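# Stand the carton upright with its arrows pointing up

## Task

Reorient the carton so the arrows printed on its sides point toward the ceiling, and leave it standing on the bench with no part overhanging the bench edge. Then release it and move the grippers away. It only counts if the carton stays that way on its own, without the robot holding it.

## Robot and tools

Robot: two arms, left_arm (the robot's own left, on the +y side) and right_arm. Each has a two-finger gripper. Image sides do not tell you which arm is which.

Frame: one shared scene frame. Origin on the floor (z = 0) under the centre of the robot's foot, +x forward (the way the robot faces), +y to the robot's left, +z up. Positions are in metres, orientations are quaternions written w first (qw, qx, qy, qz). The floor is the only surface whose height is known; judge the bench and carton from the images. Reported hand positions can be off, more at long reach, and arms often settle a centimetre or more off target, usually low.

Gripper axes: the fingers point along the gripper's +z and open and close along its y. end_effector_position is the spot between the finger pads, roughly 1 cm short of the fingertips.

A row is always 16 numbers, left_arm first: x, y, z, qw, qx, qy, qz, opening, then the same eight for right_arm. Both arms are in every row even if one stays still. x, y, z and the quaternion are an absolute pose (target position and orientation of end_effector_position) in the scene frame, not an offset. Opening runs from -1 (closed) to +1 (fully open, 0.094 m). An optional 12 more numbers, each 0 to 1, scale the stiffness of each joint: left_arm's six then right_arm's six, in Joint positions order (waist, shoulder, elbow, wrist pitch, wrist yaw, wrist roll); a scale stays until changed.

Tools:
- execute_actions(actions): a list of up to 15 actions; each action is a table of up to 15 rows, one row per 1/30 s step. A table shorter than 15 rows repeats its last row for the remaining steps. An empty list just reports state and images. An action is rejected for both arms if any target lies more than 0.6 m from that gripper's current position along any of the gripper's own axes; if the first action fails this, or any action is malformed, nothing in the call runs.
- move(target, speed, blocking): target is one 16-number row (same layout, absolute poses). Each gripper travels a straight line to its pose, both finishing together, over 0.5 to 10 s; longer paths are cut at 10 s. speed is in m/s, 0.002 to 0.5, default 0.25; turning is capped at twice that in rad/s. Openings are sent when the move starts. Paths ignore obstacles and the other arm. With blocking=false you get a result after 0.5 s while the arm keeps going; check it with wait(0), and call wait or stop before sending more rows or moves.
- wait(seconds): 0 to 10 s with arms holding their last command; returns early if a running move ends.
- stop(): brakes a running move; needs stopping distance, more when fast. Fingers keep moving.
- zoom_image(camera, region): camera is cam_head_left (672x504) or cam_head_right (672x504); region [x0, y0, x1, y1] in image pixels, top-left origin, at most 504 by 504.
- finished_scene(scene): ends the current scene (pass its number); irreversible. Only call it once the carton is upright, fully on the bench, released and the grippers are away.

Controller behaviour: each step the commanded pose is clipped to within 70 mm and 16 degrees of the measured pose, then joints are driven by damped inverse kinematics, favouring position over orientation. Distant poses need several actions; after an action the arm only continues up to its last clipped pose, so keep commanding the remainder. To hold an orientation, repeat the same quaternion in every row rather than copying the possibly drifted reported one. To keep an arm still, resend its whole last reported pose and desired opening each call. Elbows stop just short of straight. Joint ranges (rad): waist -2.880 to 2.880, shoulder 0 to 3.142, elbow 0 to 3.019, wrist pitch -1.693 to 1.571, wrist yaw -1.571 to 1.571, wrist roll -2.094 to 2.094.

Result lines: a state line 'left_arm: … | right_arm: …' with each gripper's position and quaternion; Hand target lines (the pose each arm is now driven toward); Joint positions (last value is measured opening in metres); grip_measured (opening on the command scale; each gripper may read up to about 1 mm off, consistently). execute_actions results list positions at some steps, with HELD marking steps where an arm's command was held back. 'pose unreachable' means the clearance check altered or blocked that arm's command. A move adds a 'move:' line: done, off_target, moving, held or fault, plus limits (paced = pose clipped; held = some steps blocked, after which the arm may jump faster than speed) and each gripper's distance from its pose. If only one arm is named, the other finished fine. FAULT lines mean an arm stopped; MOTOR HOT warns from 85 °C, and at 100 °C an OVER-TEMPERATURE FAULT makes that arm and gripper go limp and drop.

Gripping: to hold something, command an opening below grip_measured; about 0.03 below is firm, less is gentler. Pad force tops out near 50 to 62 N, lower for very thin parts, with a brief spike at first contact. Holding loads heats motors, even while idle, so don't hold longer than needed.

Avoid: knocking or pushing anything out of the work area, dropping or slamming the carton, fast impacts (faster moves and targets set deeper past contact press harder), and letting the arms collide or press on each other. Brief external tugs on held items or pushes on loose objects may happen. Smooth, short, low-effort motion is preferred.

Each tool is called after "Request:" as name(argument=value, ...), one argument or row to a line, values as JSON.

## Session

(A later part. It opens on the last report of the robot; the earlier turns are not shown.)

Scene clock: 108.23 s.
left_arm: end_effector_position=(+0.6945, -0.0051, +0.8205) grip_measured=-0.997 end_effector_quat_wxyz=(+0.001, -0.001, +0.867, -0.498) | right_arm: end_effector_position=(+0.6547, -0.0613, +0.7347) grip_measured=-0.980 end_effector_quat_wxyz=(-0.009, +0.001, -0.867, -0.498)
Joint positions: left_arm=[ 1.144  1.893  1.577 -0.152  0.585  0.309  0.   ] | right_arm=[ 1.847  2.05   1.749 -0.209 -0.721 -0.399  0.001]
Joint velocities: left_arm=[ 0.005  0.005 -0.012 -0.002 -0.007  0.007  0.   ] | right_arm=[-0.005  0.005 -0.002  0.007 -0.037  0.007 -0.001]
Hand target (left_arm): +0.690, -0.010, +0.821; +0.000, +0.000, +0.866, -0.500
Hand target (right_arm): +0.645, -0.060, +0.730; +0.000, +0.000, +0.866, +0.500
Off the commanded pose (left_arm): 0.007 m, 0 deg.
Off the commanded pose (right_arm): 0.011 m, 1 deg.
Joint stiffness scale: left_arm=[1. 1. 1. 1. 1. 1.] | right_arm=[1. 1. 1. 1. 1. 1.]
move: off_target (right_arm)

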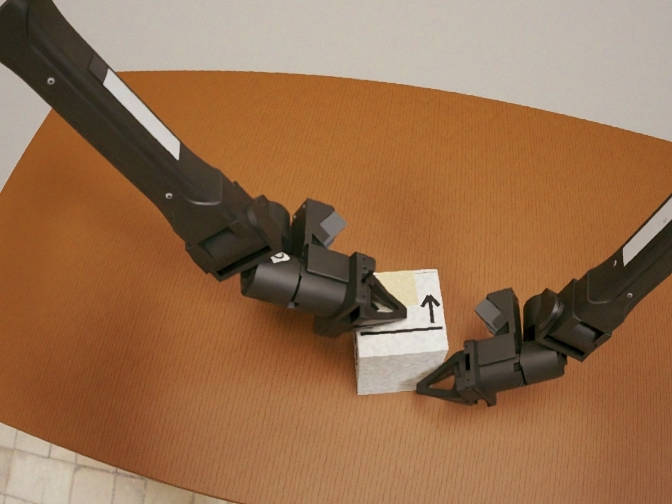

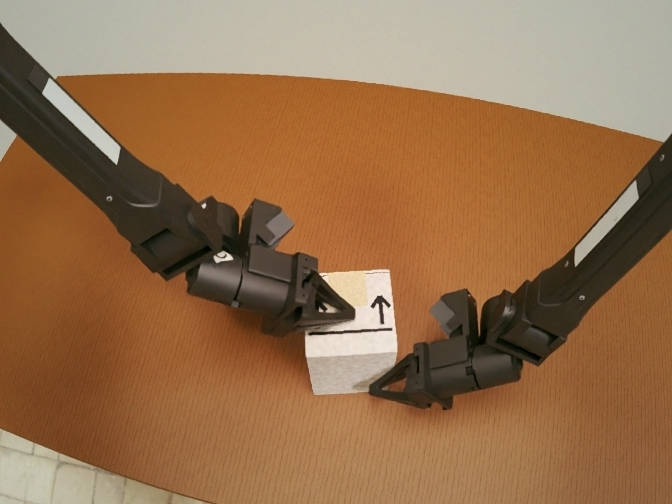

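Request:
move(
  target=[0.8,-0.015,0.835,0,0,0.924,-0.383,-1,0.64,-0.042,0.728,0,0,0.866,0.5,-1],
  speed=0.15,
)

Request:
move(
  target=[0.79,-0.025,0.765,0,0,0.924,-0.383,-1,0.64,-0.042,0.728,0,0,0.866,0.5,-1],
  speed=0.15,
)

Request:
move(
  target=[0.71,-0.025,0.785,0,0,0.924,-0.383,-1,0.64,-0.042,0.728,0,0,0.866,0.5,-1],
  speed=0.05,
)

Scene clock: 111.90 s.
left_arm: end_effector_position=(+0.7866, -0.0110, +0.8207) grip_measured=-0.997 end_effector_quat_wxyz=(-0.006, +0.003, +0.926, -0.379) | right_arm: end_effector_position=(+0.6400, -0.0497, +0.7294) grip_measured=-0.980 end_effector_quat_wxyz=(+0.002, +0.001, -0.867, -0.499)
Joint positions: left_arm=[ 1.037  1.867  1.743 -0.266  0.226  0.236  0.   ] | right_arm=[ 1.855  2.077  1.755 -0.209 -0.709 -0.399  0.001]
Joint velocities: left_arm=[-0.015  0.005 -0.007 -0.032 -0.007 -0.051 -0.   ] | right_arm=[ 0.015 -0.005  0.002  0.002 -0.022 -0.066 -0.001]
Hand target (left_arm): +0.800, -0.015, +0.833; -0.001, +0.001, +0.924, -0.382
Hand target (right_arm): +0.640, -0.042, +0.728; +0.000, +0.000, +0.866, +0.500
Off the commanded pose (left_arm): 0.020 m, 1 deg.
Off the commanded pose (right_arm): 0.008 m, 0 deg.
Joint stiffness scale: left_arm=[1. 1. 1. 1. 1. 1.] | right_arm=[1. 1. 1. 1. 1. 1.]
move: off_target (left_arm)

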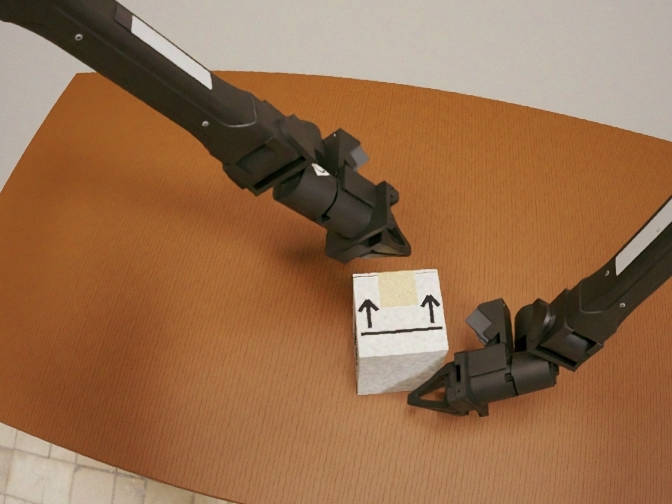

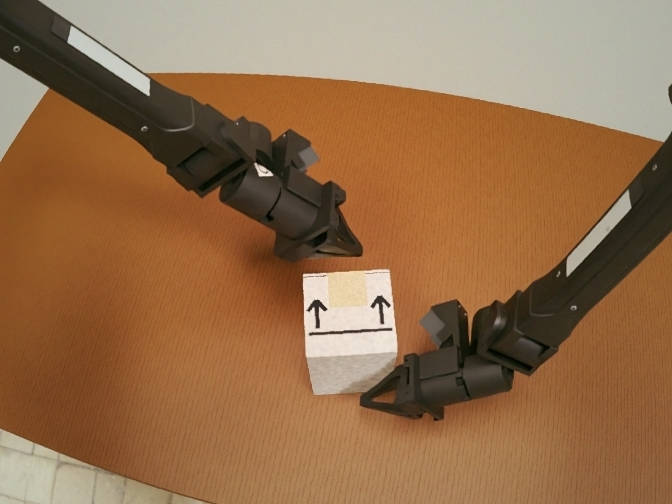

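Scene clock: 113.17 s.
left_arm: end_effector_position=(+0.8037, -0.0341, +0.7802) grip_measured=-0.997 end_effector_quat_wxyz=(+0.010, -0.001, +0.921, -0.389) | right_arm: end_effector_position=(+0.6400, -0.0498, +0.7293) grip_measured=-0.980 end_effector_quat_wxyz=(+0.002, +0.001, -0.867, -0.499)
Joint positions: left_arm=[ 1.04   2.007  1.943 -0.299  0.259  0.236  0.   ] | right_arm=[ 1.855  2.077  1.755 -0.209 -0.709 -0.399  0.001]
Joint velocities: left_arm=[-0.005 -0.015  0.002 -0.012 -0.007 -0.037  0.   ] | right_arm=[-0.005 -0.005  0.007 -0.032 -0.037  0.022  0.   ]
Hand target (left_arm): +0.790, -0.024, +0.765; -0.000, -0.000, +0.924, -0.383
Hand target (right_arm): +0.640, -0.042, +0.728; -0.000, +0.000, +0.866, +0.500
Off the commanded pose (left_arm): 0.022 m, 1 deg.
Off the commanded pose (right_arm): 0.008 m, 0 deg.
Joint stiffness scale: left_arm=[1. 1. 1. 1. 1. 1.] | right_arm=[1. 1. 1. 1. 1. 1.]
move: off_target (left_arm)

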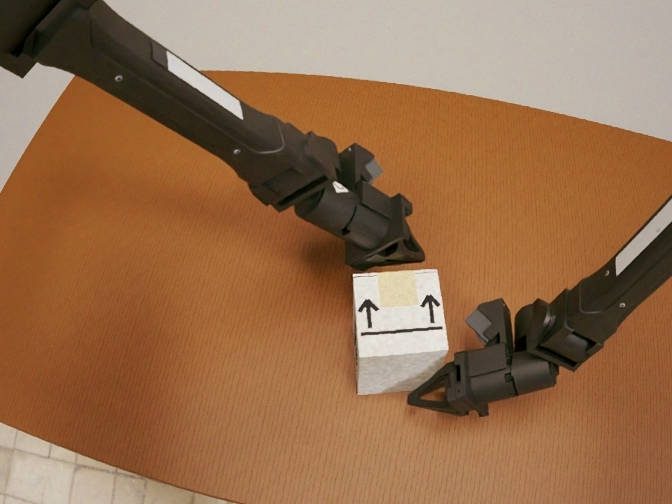

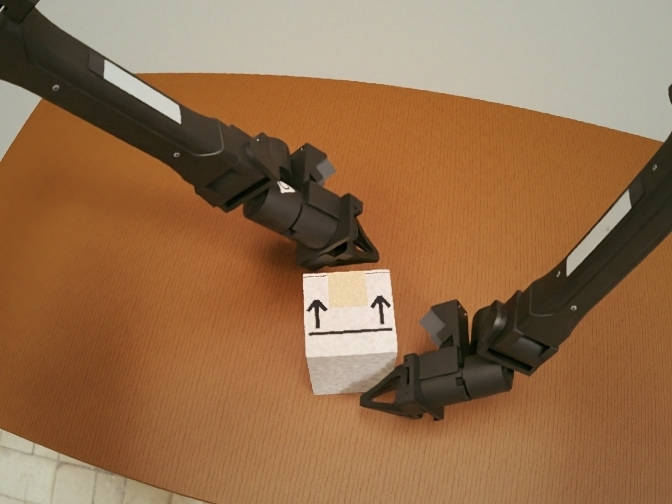

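Scene clock: 115.30 s.
left_arm: end_effector_position=(+0.7634, -0.0308, +0.8036) grip_measured=-0.997 end_effector_quat_wxyz=(+0.045, +0.000, +0.921, -0.387) | right_arm: end_effector_position=(+0.6396, -0.0497, +0.7291) grip_measured=-0.980 end_effector_quat_wxyz=(+0.003, +0.001, -0.867, -0.498)
Joint positions: left_arm=[ 1.043  1.919  1.682 -0.06   0.273  0.248  0.   ] | right_arm=[ 1.855  2.077  1.755 -0.209 -0.707 -0.399  0.001]
Joint velocities: left_arm=[-0.005  0.005 -0.007 -0.007  0.022  0.007 -0.   ] | right_arm=[-0.005  0.005 -0.002 -0.007  0.11   0.007 -0.001]
Hand target (left_arm): +0.711, -0.025, +0.788; -0.000, -0.001, +0.924, -0.383
Hand target (right_arm): +0.640, -0.042, +0.728; -0.000, +0.000, +0.866, +0.500
Off the commanded pose (left_arm): 0.057 m, 5 deg.
Off the commanded pose (right_arm): 0.008 m, 0 deg.
Joint stiffness scale: left_arm=[1. 1. 1. 1. 1. 1.] | right_arm=[1. 1. 1. 1. 1. 1.]
move: off_target (left_arm)

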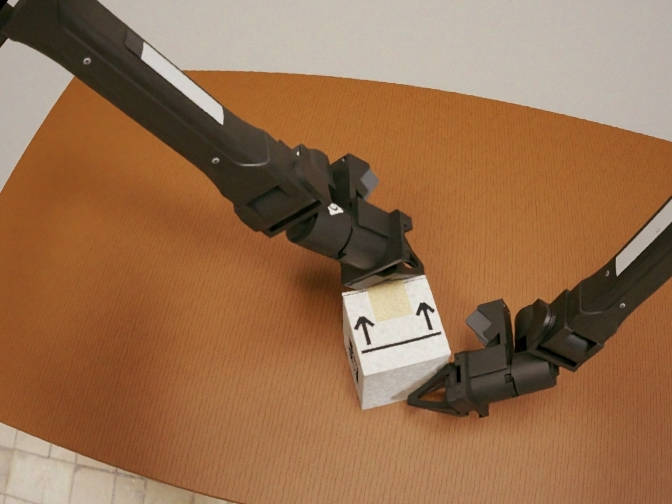

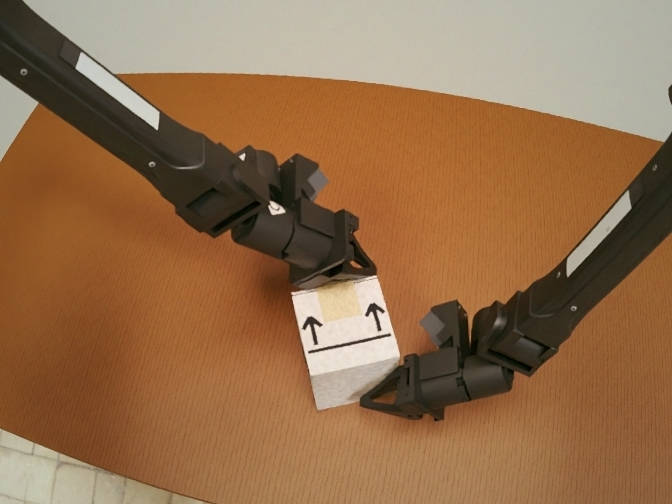

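Request:
execute_actions(
  actions=[
    [[0.705,-0.03,0.815,0,0,0.924,-0.383,-1,0.645,-0.042,0.728,0,0,0.866,0.5,-1]],
    [[0.69,-0.03,0.825,0,0,0.924,-0.383,-1,0.645,-0.042,0.728,0,0,0.866,0.5,-1]],
  ],
)

Scene clock: 117.83 s.
left_arm: end_effector_position=(+0.6888, -0.0325, +0.8273) grip_measured=-0.997 end_effector_quat_wxyz=(-0.001, +0.004, +0.922, -0.387) | right_arm: end_effector_position=(+0.6387, -0.0494, +0.7281) grip_measured=-0.980 end_effector_quat_wxyz=(+0.004, +0.001, -0.867, -0.498)
Joint positions: left_arm=[1.043 1.866 1.476 0.003 0.252 0.243 0.   ] | right_arm=[ 1.855  2.08   1.757 -0.209 -0.706 -0.399  0.001]
Joint velocities: left_arm=[ 0.005 -0.005 -0.017  0.007 -0.095 -0.066 -0.   ] | right_arm=[ 0.005 -0.015  0.002 -0.007 -0.007 -0.051  0.   ]
Hand target (left_arm): +0.690, -0.030, +0.825; -0.000, +0.000, +0.924, -0.383
Hand target (right_arm): +0.645, -0.042, +0.728; +0.000, +0.000, +0.866, +0.500
Off the commanded pose (left_arm): 0.004 m, 1 deg.
Off the commanded pose (right_arm): 0.010 m, 1 deg.
Joint stiffness scale: left_arm=[1. 1. 1. 1. 1. 1.] | right_arm=[1. 1. 1. 1. 1. 1.]
Step readings (end_effector_position; steps 1 to 15: 1st action; 16 to 30: 2nd action):
0: left_arm (+0.7635, -0.0308, +0.8037) | right_arm (+0.6396, -0.0497, +0.7291)
1: left_arm (+0.7624, -0.0295, +0.8044) | right_arm (+0.6396, -0.0498, +0.7290)
2: left_arm (+0.7600, -0.0273, +0.8076) | right_arm (+0.6395, -0.0498, +0.7289)
4: left_arm (+0.7545, -0.0230, +0.8157) | right_arm (+0.6381, -0.0493, +0.7285)
8: left_arm (+0.7348, -0.0239, +0.8219) | right_arm (+0.6380, -0.0492, +0.7282)
15: left_arm (+0.7153, -0.0286, +0.8227) | right_arm (+0.6387, -0.0494, +0.7281)
16: left_arm (+0.7143, -0.0287, +0.8227) | right_arm (+0.6387, -0.0494, +0.7281)
17: left_arm (+0.7132, -0.0285, +0.8234) | right_arm (+0.6387, -0.0494, +0.7281)
19: left_arm (+0.7054, -0.0298, +0.8246) | right_arm (+0.6387, -0.0494, +0.7281)
23: left_arm (+0.6895, -0.0324, +0.8272) | right_arm (+0.6387, -0.0494, +0.7281)
30: end_effector_position above

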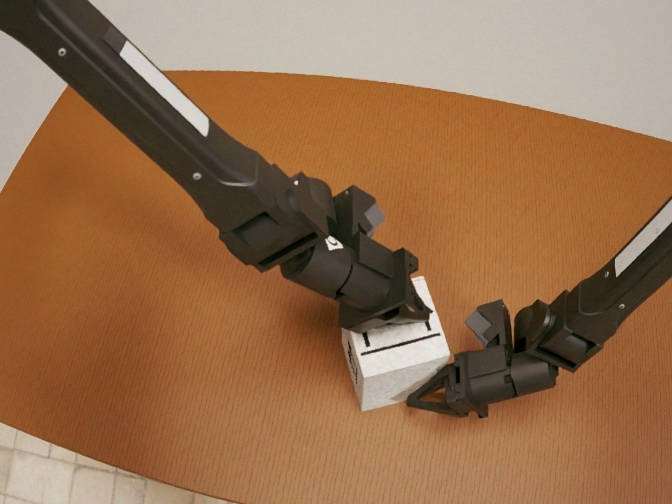

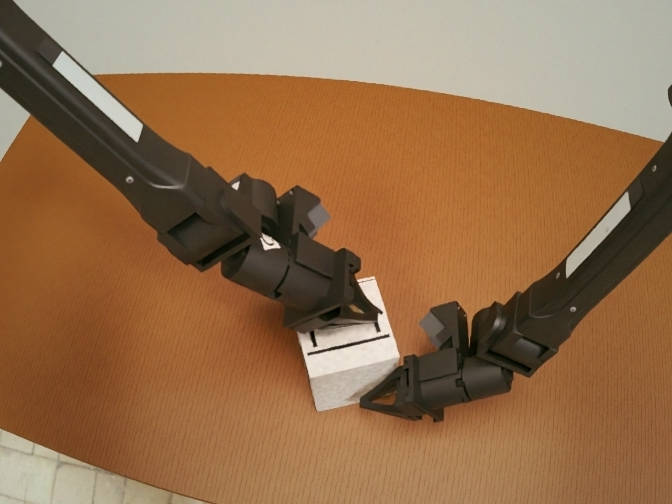

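Request:
move(
  target=[0.79,0.03,0.84,-0.13,0.224,0.837,-0.483,-1,0.6,-0.06,0.74,0.211,0.366,0.785,0.453,-1],
  speed=0.25,
)

Request:
move(
  target=[0.775,0.02,0.77,-0.13,0.224,0.837,-0.483,-1,0.615,-0.025,0.725,0.211,0.366,0.785,0.453,-1],
  speed=0.12,
)

Scene clock: 125.87 s.
left_arm: end_effector_position=(+0.8073, +0.0241, +0.8584) grip_measured=-0.997 end_effector_quat_wxyz=(-0.114, +0.226, +0.835, -0.490) | right_arm: end_effector_position=(+0.6053, -0.0647, +0.7330) grip_measured=-0.980 end_effector_quat_wxyz=(+0.217, +0.352, +0.792, +0.449)
Joint positions: left_arm=[ 1.066  1.987  2.26  -1.142  0.323  0.728  0.   ] | right_arm=[ 1.843  2.307  1.502  1.227 -0.611  0.64   0.001]
Joint velocities: left_arm=[ 0.005 -0.005  0.007 -0.007 -0.037 -0.007 -0.   ] | right_arm=[ 0.005 -0.015 -0.002 -0.002  0.037  0.037  0.001]
Hand target (left_arm): +0.791, +0.030, +0.840; -0.128, +0.226, +0.835, -0.485
Hand target (right_arm): +0.598, -0.059, +0.739; +0.210, +0.360, +0.789, +0.452
Off the commanded pose (left_arm): 0.026 m, 2 deg.
Off the commanded pose (right_arm): 0.010 m, 2 deg.
Joint stiffness scale: left_arm=[1. 1. 1. 1. 1. 1.] | right_arm=[1. 1. 1. 1. 1. 1.]
move: off_target (left_arm)

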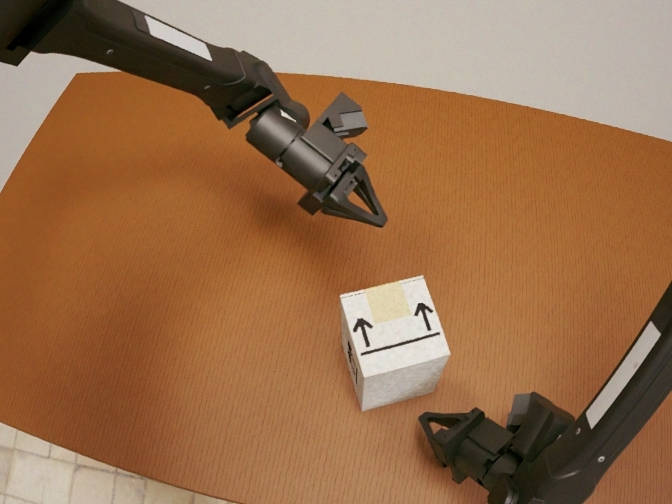

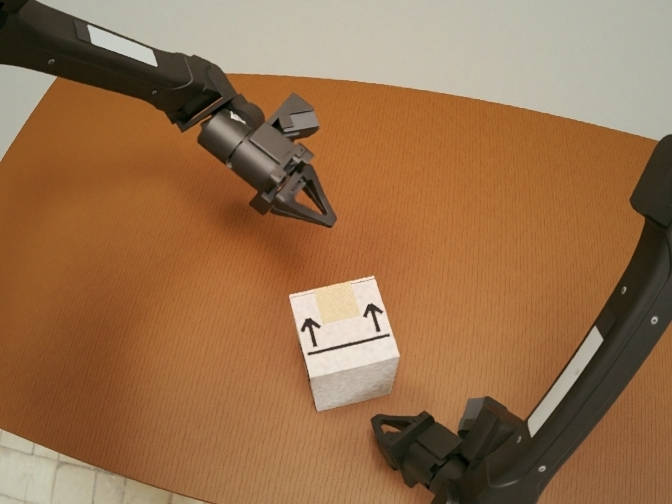

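Scene clock: 127.40 s.
left_arm: end_effector_position=(+0.7837, +0.0139, +0.7791) grip_measured=-0.997 end_effector_quat_wxyz=(-0.124, +0.224, +0.836, -0.484) | right_arm: end_effector_position=(+0.6192, -0.0316, +0.7275) grip_measured=-0.980 end_effector_quat_wxyz=(+0.220, +0.360, +0.787, +0.451)
Joint positions: left_arm=[ 1.11   2.272  2.651 -1.269  0.335  0.753  0.   ] | right_arm=[ 1.892  2.343  1.57   1.2   -0.563  0.64   0.001]
Joint velocities: left_arm=[-0.005 -0.024 -0.027 -0.022  0.022 -0.022 -0.   ] | right_arm=[-0.015  0.005 -0.017 -0.002 -0.081  0.007 -0.002]
Hand target (left_arm): +0.776, +0.021, +0.770; -0.130, +0.223, +0.837, -0.483
Hand target (right_arm): +0.616, -0.025, +0.725; +0.211, +0.367, +0.785, +0.453
Off the commanded pose (left_arm): 0.014 m, 1 deg.
Off the commanded pose (right_arm): 0.008 m, 1 deg.
Joint stiffness scale: left_arm=[1. 1. 1. 1. 1. 1.] | right_arm=[1. 1. 1. 1. 1. 1.]
move: off_target (left_arm)

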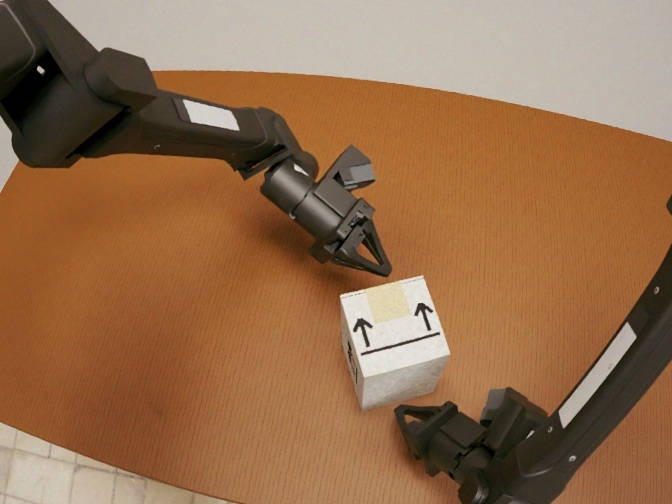

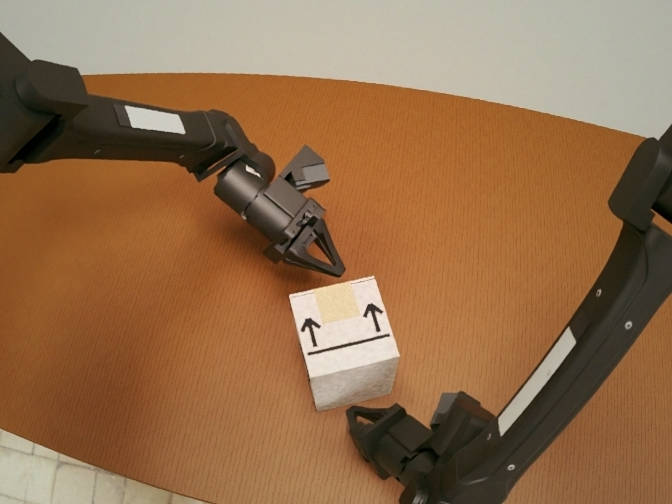

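Request:
move(
  target=[0.70,0.0,0.775,-0.13,0.224,0.837,-0.483,-1,0.625,-0.022,0.722,0.211,0.366,0.785,0.453,-1],
  speed=0.05,
)

Scene clock: 131.37 s.
left_arm: end_effector_position=(+0.7270, -0.0020, +0.7815) grip_measured=-0.997 end_effector_quat_wxyz=(-0.106, +0.224, +0.842, -0.480) | right_arm: end_effector_position=(+0.6162, -0.0294, +0.7215) grip_measured=-0.980 end_effector_quat_wxyz=(+0.210, +0.364, +0.789, +0.448)
Joint positions: left_arm=[ 1.11   2.103  2.184 -0.932  0.341  0.754  0.   ] | right_arm=[ 1.892  2.348  1.582  1.17  -0.558  0.64   0.001]
Joint velocities: left_arm=[-0.005 -0.015 -0.022  0.002  0.022 -0.007  0.001] | right_arm=[-0.015 -0.015 -0.002 -0.007  0.037 -0.007  0.   ]
Hand target (left_arm): +0.700, +0.000, +0.777; -0.130, +0.224, +0.836, -0.483
Hand target (right_arm): +0.625, -0.022, +0.722; +0.211, +0.366, +0.785, +0.453
Off the commanded pose (left_arm): 0.028 m, 3 deg.
Off the commanded pose (right_arm): 0.011 m, 1 deg.
Joint stiffness scale: left_arm=[1. 1. 1. 1. 1. 1.] | right_arm=[1. 1. 1. 1. 1. 1.]
move: off_target (left_arm, right_arm)

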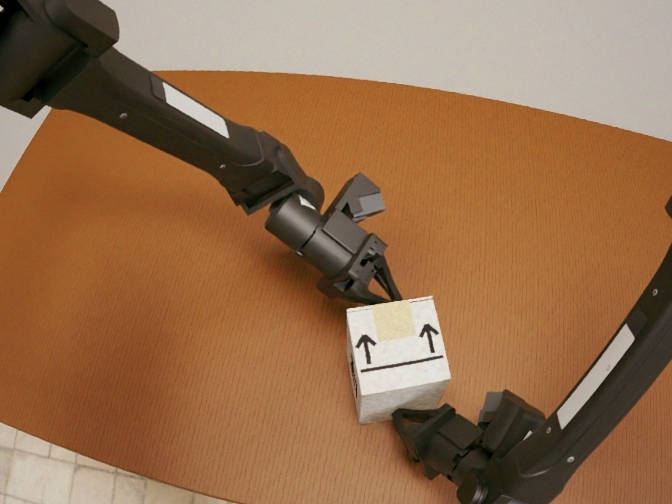

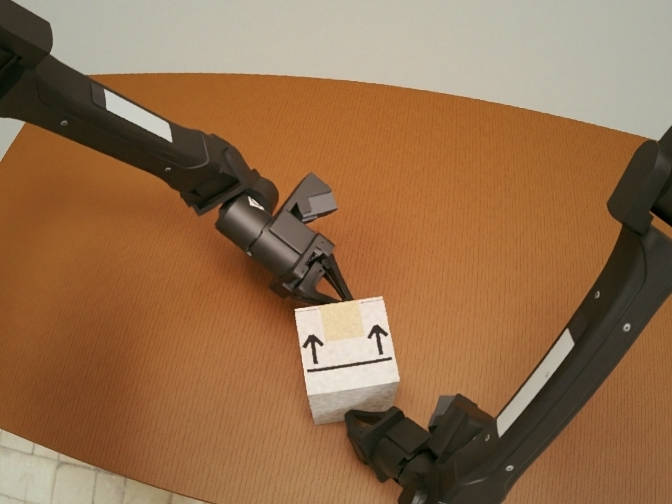

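It has started tilting.

Request:
execute_actions(
  actions=[
    [[0.685,-0.003,0.785,-0.13,0.224,0.837,-0.483,-1,0.63,-0.022,0.722,0.211,0.366,0.785,0.453,-1]],
    [[0.67,-0.006,0.792,-0.13,0.224,0.837,-0.483,-1,0.63,-0.022,0.722,0.211,0.366,0.785,0.453,-1]],
    [[0.655,-0.009,0.798,-0.13,0.224,0.837,-0.483,-1,0.63,-0.022,0.722,0.211,0.366,0.785,0.453,-1]],
  ],
)

Scene clock: 135.43 s.
left_arm: end_effector_position=(+0.6983, -0.0000, +0.8025) grip_measured=-0.997 end_effector_quat_wxyz=(-0.094, +0.224, +0.846, -0.475) | right_arm: end_effector_position=(+0.6049, -0.0259, +0.7164) grip_measured=-0.980 end_effector_quat_wxyz=(+0.197, +0.369, +0.793, +0.443)
Joint positions: left_arm=[ 1.11   1.995  1.94  -0.77   0.342  0.754  0.   ] | right_arm=[ 1.892  2.36   1.583  1.153 -0.549  0.64   0.001]
Joint velocities: left_arm=[-0.005 -0.005 -0.002  0.002 -0.037  0.066 -0.   ] | right_arm=[-0.005  0.024 -0.007  0.007 -0.037  0.051 -0.001]
Hand target (left_arm): +0.656, -0.008, +0.800; -0.130, +0.224, +0.836, -0.483
Hand target (right_arm): +0.630, -0.022, +0.723; +0.211, +0.366, +0.785, +0.453
Off the commanded pose (left_arm): 0.044 m, 4 deg.
Off the commanded pose (right_arm): 0.026 m, 2 deg.
Joint stiffness scale: left_arm=[1. 1. 1. 1. 1. 1.] | right_arm=[1. 1. 1. 1. 1. 1.]
Step readings (end_effector_position; steps 1 to 15: 1st action; 16 to 30: 2nd action; 31 to 45: 3rd action):
0: left_arm (+0.7266, -0.0021, +0.7815) | right_arm (+0.6160, -0.0293, +0.7214)
1: left_arm (+0.7252, -0.0025, +0.7816) | right_arm (+0.6157, -0.0292, +0.7212)
2: left_arm (+0.7238, -0.0020, +0.7833) | right_arm (+0.6153, -0.0291, +0.7206)
4: left_arm (+0.7190, -0.0010, +0.7879) | right_arm (+0.6134, -0.0284, +0.7196)
8: left_arm (+0.7160, -0.0008, +0.7901) | right_arm (+0.6114, -0.0277, +0.7188)
15: left_arm (+0.7167, -0.0008, +0.7896) | right_arm (+0.6114, -0.0277, +0.7188)
16: left_arm (+0.7157, -0.0011, +0.7897) | right_arm (+0.6114, -0.0277, +0.7188)
17: left_arm (+0.7146, -0.0007, +0.7910) | right_arm (+0.6113, -0.0276, +0.7188)
19: left_arm (+0.7101, -0.0001, +0.7947) | right_arm (+0.6097, -0.0271, +0.7182)
23: left_arm (+0.7067, -0.0001, +0.7967) | right_arm (+0.6080, -0.0266, +0.7176)
30: left_arm (+0.7075, -0.0001, +0.7962) | right_arm (+0.6080, -0.0266, +0.7176)
31: left_arm (+0.7066, -0.0004, +0.7962) | right_arm (+0.6080, -0.0266, +0.7176)
32: left_arm (+0.7057, +0.0000, +0.7975) | right_arm (+0.6079, -0.0265, +0.7175)
34: left_arm (+0.7016, +0.0005, +0.8007) | right_arm (+0.6067, -0.0261, +0.7172)
38: left_arm (+0.6973, -0.0001, +0.8028) | right_arm (+0.6049, -0.0259, +0.7164)
45: end_effector_position above

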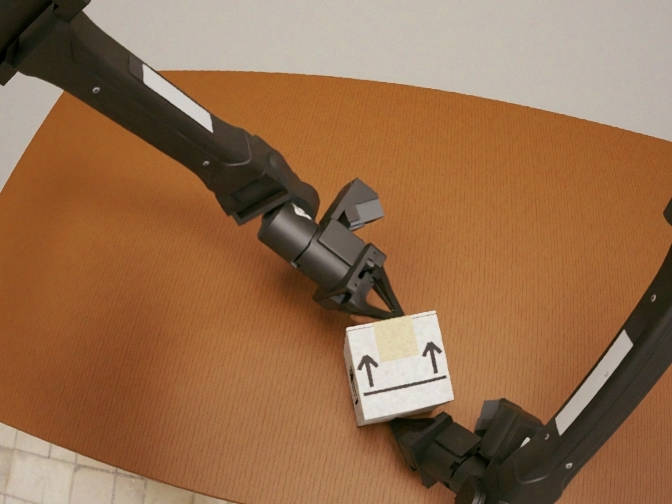

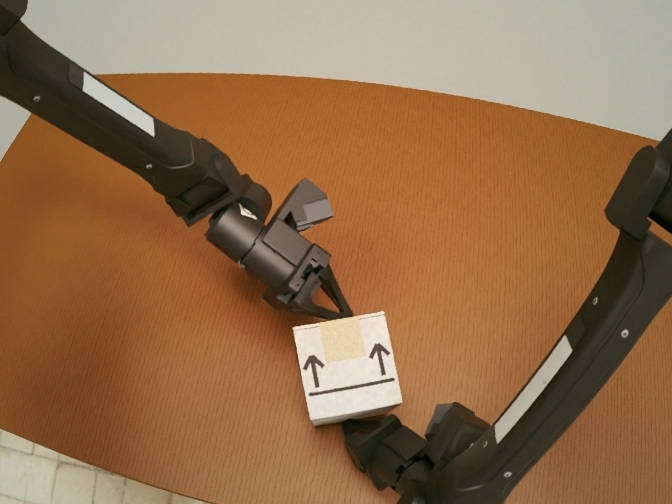

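Request:
execute_actions(
  actions=[
    [[0.64,-0.012,0.805,-0.13,0.224,0.837,-0.483,-1,0.62,-0.025,0.718,0.211,0.366,0.785,0.453,-1]],
    [[0.625,-0.015,0.81,-0.13,0.224,0.837,-0.483,-1,0.612,-0.03,0.718,0.211,0.366,0.785,0.453,-1]],
    [[0.61,-0.018,0.815,-0.13,0.224,0.837,-0.483,-1,0.604,-0.035,0.718,0.211,0.366,0.785,0.453,-1]],
  ],
)

Scene clock: 138.97 s.
left_arm: end_effector_position=(+0.6618, -0.0030, +0.8168) grip_measured=-0.997 end_effector_quat_wxyz=(-0.088, +0.226, +0.848, -0.471) | right_arm: end_effector_position=(+0.5860, -0.0350, +0.7092) grip_measured=-0.980 end_effector_quat_wxyz=(+0.194, +0.367, +0.793, +0.445)
Joint positions: left_arm=[ 1.109  1.935  1.756 -0.631  0.335  0.754  0.   ] | right_arm=[ 1.868  2.388  1.589  1.175 -0.577  0.647  0.001]
Joint velocities: left_arm=[-0.005 -0.015 -0.007 -0.017  0.007  0.037  0.   ] | right_arm=[ 0.015 -0.005 -0.002 -0.017 -0.051 -0.007  0.001]
Hand target (left_arm): +0.611, -0.017, +0.817; -0.130, +0.224, +0.836, -0.483
Hand target (right_arm): +0.603, -0.035, +0.718; +0.211, +0.366, +0.785, +0.453
Off the commanded pose (left_arm): 0.054 m, 5 deg.
Off the commanded pose (right_arm): 0.020 m, 2 deg.
Joint stiffness scale: left_arm=[1. 1. 1. 1. 1. 1.] | right_arm=[1. 1. 1. 1. 1. 1.]
Step readings (end_effector_position; steps 1 to 15: 1st action; 16 to 30: 2nd action; 31 to 45: 3rd action):
0: left_arm (+0.6983, -0.0000, +0.8025) | right_arm (+0.6049, -0.0259, +0.7164)
1: left_arm (+0.6971, -0.0003, +0.8025) | right_arm (+0.6044, -0.0258, +0.7163)
2: left_arm (+0.6960, -0.0001, +0.8037) | right_arm (+0.6042, -0.0256, +0.7162)
4: left_arm (+0.6901, +0.0000, +0.8071) | right_arm (+0.6019, -0.0256, +0.7151)
8: left_arm (+0.6804, -0.0024, +0.8103) | right_arm (+0.5975, -0.0260, +0.7133)
15: left_arm (+0.6812, -0.0023, +0.8101) | right_arm (+0.5975, -0.0257, +0.7133)
16: left_arm (+0.6802, -0.0025, +0.8100) | right_arm (+0.5975, -0.0254, +0.7135)
17: left_arm (+0.6794, -0.0023, +0.8107) | right_arm (+0.5974, -0.0256, +0.7135)
19: left_arm (+0.6769, -0.0022, +0.8120) | right_arm (+0.5953, -0.0263, +0.7128)
23: left_arm (+0.6742, -0.0024, +0.8128) | right_arm (+0.5931, -0.0274, +0.7120)
30: left_arm (+0.6746, -0.0024, +0.8126) | right_arm (+0.5932, -0.0275, +0.7120)
31: left_arm (+0.6738, -0.0026, +0.8127) | right_arm (+0.5932, -0.0274, +0.7126)
32: left_arm (+0.6732, -0.0022, +0.8132) | right_arm (+0.5935, -0.0276, +0.7131)
34: left_arm (+0.6698, -0.0018, +0.8147) | right_arm (+0.5918, -0.0297, +0.7122)
38: left_arm (+0.6631, -0.0028, +0.8163) | right_arm (+0.5875, -0.0343, +0.7098)
45: end_effector_position above

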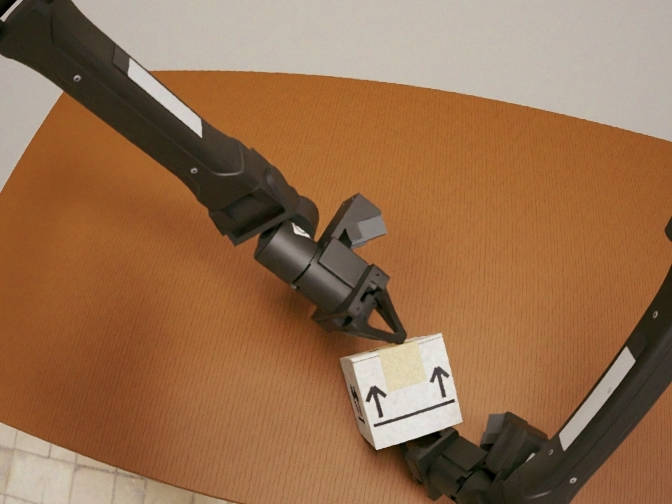

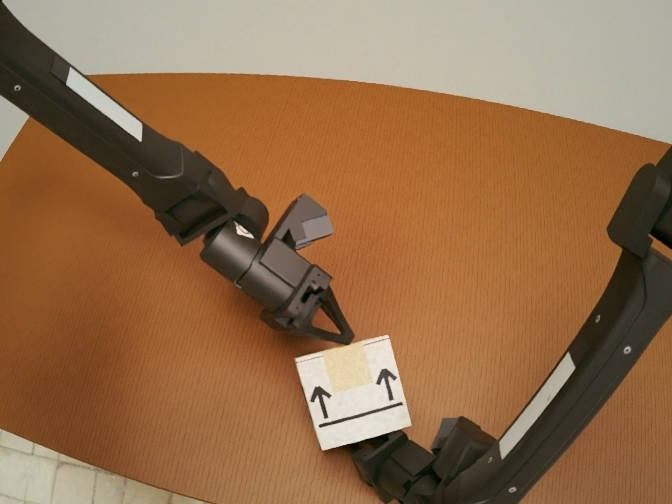

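Request:
execute_actions(
  actions=[
    [[0.615,-0.018,0.805,-0.13,0.224,0.837,-0.483,-1,0.585,-0.05,0.716,0.211,0.366,0.785,0.453,-1]],
    [[0.61,-0.018,0.805,-0.13,0.224,0.837,-0.483,-1,0.573,-0.062,0.716,0.211,0.366,0.785,0.453,-1]],
  ],
)

Scene clock: 141.90 s.
left_arm: end_effector_position=(+0.6496, -0.0077, +0.8146) grip_measured=-0.997 end_effector_quat_wxyz=(-0.100, +0.225, +0.844, -0.476) | right_arm: end_effector_position=(+0.5862, -0.0605, +0.7120) grip_measured=-0.980 end_effector_quat_wxyz=(+0.220, +0.359, +0.786, +0.453)
Joint positions: left_arm=[ 1.109  1.953  1.76  -0.644  0.336  0.754  0.   ] | right_arm=[ 1.831  2.39   1.585  1.25  -0.625  0.671  0.001]
Joint velocities: left_arm=[-0.015  0.005  0.002 -0.002  0.022 -0.007  0.   ] | right_arm=[-0.034  0.005 -0.032 -0.002  0.022 -0.022  0.001]
Hand target (left_arm): +0.610, -0.017, +0.807; -0.130, +0.224, +0.836, -0.483
Hand target (right_arm): +0.573, -0.062, +0.715; +0.211, +0.366, +0.785, +0.453
Off the commanded pose (left_arm): 0.042 m, 4 deg.
Off the commanded pose (right_arm): 0.014 m, 1 deg.
Joint stiffness scale: left_arm=[1. 1. 1. 1. 1. 1.] | right_arm=[1. 1. 1. 1. 1. 1.]
Step readings (end_effector_position; steps 1 to 15: 1st action; 16 to 30: 2nd action):
0: left_arm (+0.6618, -0.0030, +0.8168) | right_arm (+0.5860, -0.0350, +0.7092)
1: left_arm (+0.6631, -0.0027, +0.8166) | right_arm (+0.5859, -0.0349, +0.7106)
2: left_arm (+0.6642, -0.0025, +0.8163) | right_arm (+0.5869, -0.0356, +0.7125)
4: left_arm (+0.6644, -0.0025, +0.8163) | right_arm (+0.5884, -0.0390, +0.7135)
8: left_arm (+0.6623, -0.0030, +0.8166) | right_arm (+0.5889, -0.0443, +0.7129)
15: left_arm (+0.6621, -0.0030, +0.8167) | right_arm (+0.5890, -0.0452, +0.7128)
16: left_arm (+0.6621, -0.0030, +0.8167) | right_arm (+0.5888, -0.0455, +0.7136)
17: left_arm (+0.6621, -0.0030, +0.8167) | right_arm (+0.5884, -0.0461, +0.7145)
19: left_arm (+0.6614, -0.0033, +0.8166) | right_arm (+0.5879, -0.0500, +0.7151)
23: left_arm (+0.6576, -0.0046, +0.8161) | right_arm (+0.5870, -0.0581, +0.7129)
30: end_effector_position above

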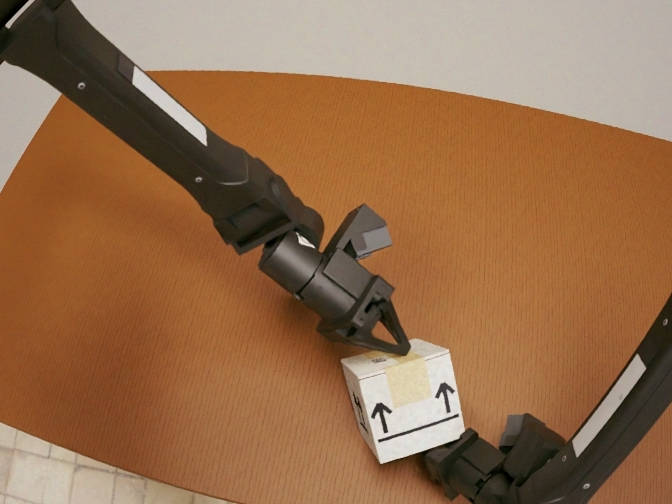

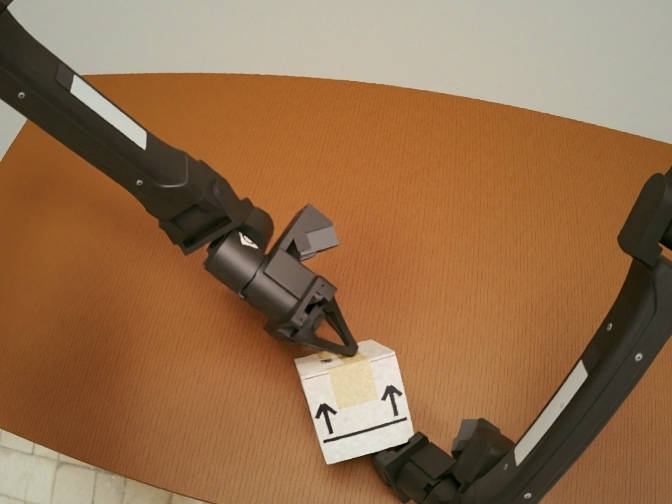

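Past balance; withdraw the right slowly.

Request:
execute_actions(
  actions=[
    [[0.62,-0.018,0.81,-0.13,0.224,0.837,-0.483,-1,0.56,-0.075,0.718,0.211,0.366,0.785,0.453,-1]],
    [[0.62,-0.018,0.81,-0.13,0.224,0.837,-0.483,-1,0.547,-0.088,0.718,0.211,0.366,0.785,0.453,-1]],
    [[0.62,-0.018,0.815,-0.13,0.224,0.837,-0.483,-1,0.535,-0.1,0.718,0.211,0.366,0.785,0.453,-1]],
    [[0.62,-0.018,0.82,-0.13,0.224,0.837,-0.483,-1,0.525,-0.115,0.72,0.211,0.366,0.785,0.453,-1]],
    [[0.62,-0.018,0.83,-0.13,0.224,0.837,-0.483,-1,0.52,-0.14,0.725,0.211,0.366,0.785,0.453,-1]],
  ],
)

Scene clock: 147.40 s.
left_arm: end_effector_position=(+0.6119, -0.0113, +0.8233) grip_measured=-0.997 end_effector_quat_wxyz=(-0.136, +0.223, +0.836, -0.482) | right_arm: end_effector_position=(+0.5225, -0.1484, +0.7139) grip_measured=-0.981 end_effector_quat_wxyz=(+0.217, +0.360, +0.790, +0.446)
Joint positions: left_arm=[ 1.109  1.954  1.698 -0.651  0.322  0.742  0.   ] | right_arm=[ 1.681  2.404  1.497  1.393 -0.746  0.746  0.001]
Joint velocities: left_arm=[-0.005  0.015  0.007  0.007 -0.007 -0.007 -0.   ] | right_arm=[ 0.024 -0.005 -0.002  0.017  0.007 -0.051 -0.001]
Hand target (left_arm): +0.620, -0.018, +0.830; -0.130, +0.224, +0.837, -0.483
Hand target (right_arm): +0.520, -0.140, +0.724; +0.211, +0.365, +0.785, +0.453
Off the commanded pose (left_arm): 0.012 m, 1 deg.
Off the commanded pose (right_arm): 0.014 m, 1 deg.
Joint stiffness scale: left_arm=[1. 1. 1. 1. 1. 1.] | right_arm=[1. 1. 1. 1. 1. 1.]
Step readings (end_effector_position; steps 1 to 15: 1st action; 16 to 30: 2nd action; 31 to 45: 3rd action; 46 to 60: 4th action; 61 to 75: 5th action):
0: left_arm (+0.6486, -0.0081, +0.8143) | right_arm (+0.5851, -0.0608, +0.7120)
1: left_arm (+0.6484, -0.0081, +0.8145) | right_arm (+0.5847, -0.0612, +0.7128)
2: left_arm (+0.6487, -0.0079, +0.8144) | right_arm (+0.5833, -0.0618, +0.7142)
4: left_arm (+0.6482, -0.0077, +0.8147) | right_arm (+0.5804, -0.0655, +0.7157)
8: left_arm (+0.6472, -0.0077, +0.8149) | right_arm (+0.5763, -0.0726, +0.7144)
15: left_arm (+0.6472, -0.0077, +0.8149) | right_arm (+0.5760, -0.0745, +0.7139)
16: left_arm (+0.6472, -0.0077, +0.8149) | right_arm (+0.5756, -0.0746, +0.7151)
17: left_arm (+0.6472, -0.0077, +0.8149) | right_arm (+0.5755, -0.0749, +0.7167)
19: left_arm (+0.6472, -0.0077, +0.8149) | right_arm (+0.5738, -0.0786, +0.7174)
23: left_arm (+0.6472, -0.0077, +0.8149) | right_arm (+0.5690, -0.0861, +0.7150)
30: left_arm (+0.6472, -0.0077, +0.8149) | right_arm (+0.5661, -0.0895, +0.7134)
31: left_arm (+0.6467, -0.0077, +0.8149) | right_arm (+0.5656, -0.0892, +0.7146)
32: left_arm (+0.6465, -0.0076, +0.8149) | right_arm (+0.5659, -0.0896, +0.7160)
34: left_arm (+0.6454, -0.0078, +0.8152) | right_arm (+0.5638, -0.0924, +0.7166)
38: left_arm (+0.6430, -0.0080, +0.8156) | right_arm (+0.5572, -0.0983, +0.7144)
45: left_arm (+0.6420, -0.0081, +0.8158) | right_arm (+0.5531, -0.1007, +0.7129)
46: left_arm (+0.6413, -0.0081, +0.8158) | right_arm (+0.5529, -0.1004, +0.7144)
47: left_arm (+0.6403, -0.0083, +0.8161) | right_arm (+0.5524, -0.1008, +0.7161)
49: left_arm (+0.6377, -0.0086, +0.8167) | right_arm (+0.5501, -0.1044, +0.7171)
53: left_arm (+0.6315, -0.0093, +0.8181) | right_arm (+0.5437, -0.1129, +0.7154)
60: left_arm (+0.6302, -0.0095, +0.8184) | right_arm (+0.5423, -0.1172, +0.7143)
61: left_arm (+0.6286, -0.0095, +0.8185) | right_arm (+0.5409, -0.1184, +0.7148)
62: left_arm (+0.6272, -0.0094, +0.8191) | right_arm (+0.5374, -0.1201, +0.7162)
64: left_arm (+0.6214, -0.0101, +0.8206) | right_arm (+0.5308, -0.1287, +0.7162)
68: left_arm (+0.6124, -0.0112, +0.8231) | right_arm (+0.5209, -0.1468, +0.7123)
75: end_effector_position above

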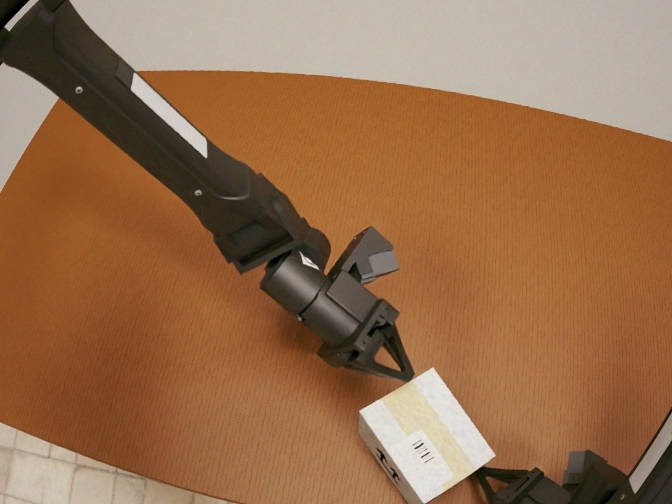

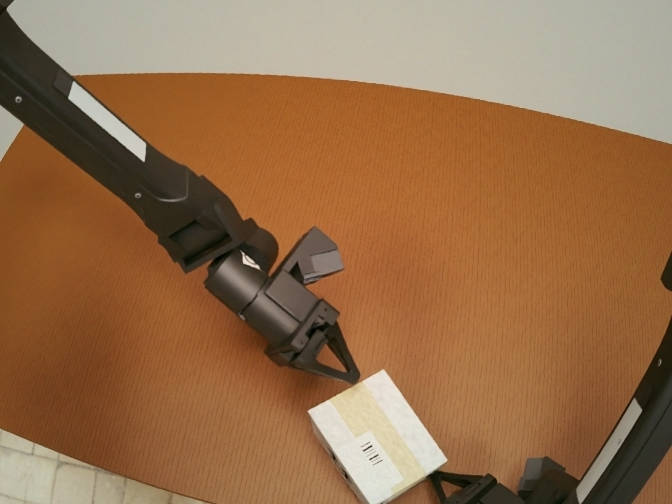

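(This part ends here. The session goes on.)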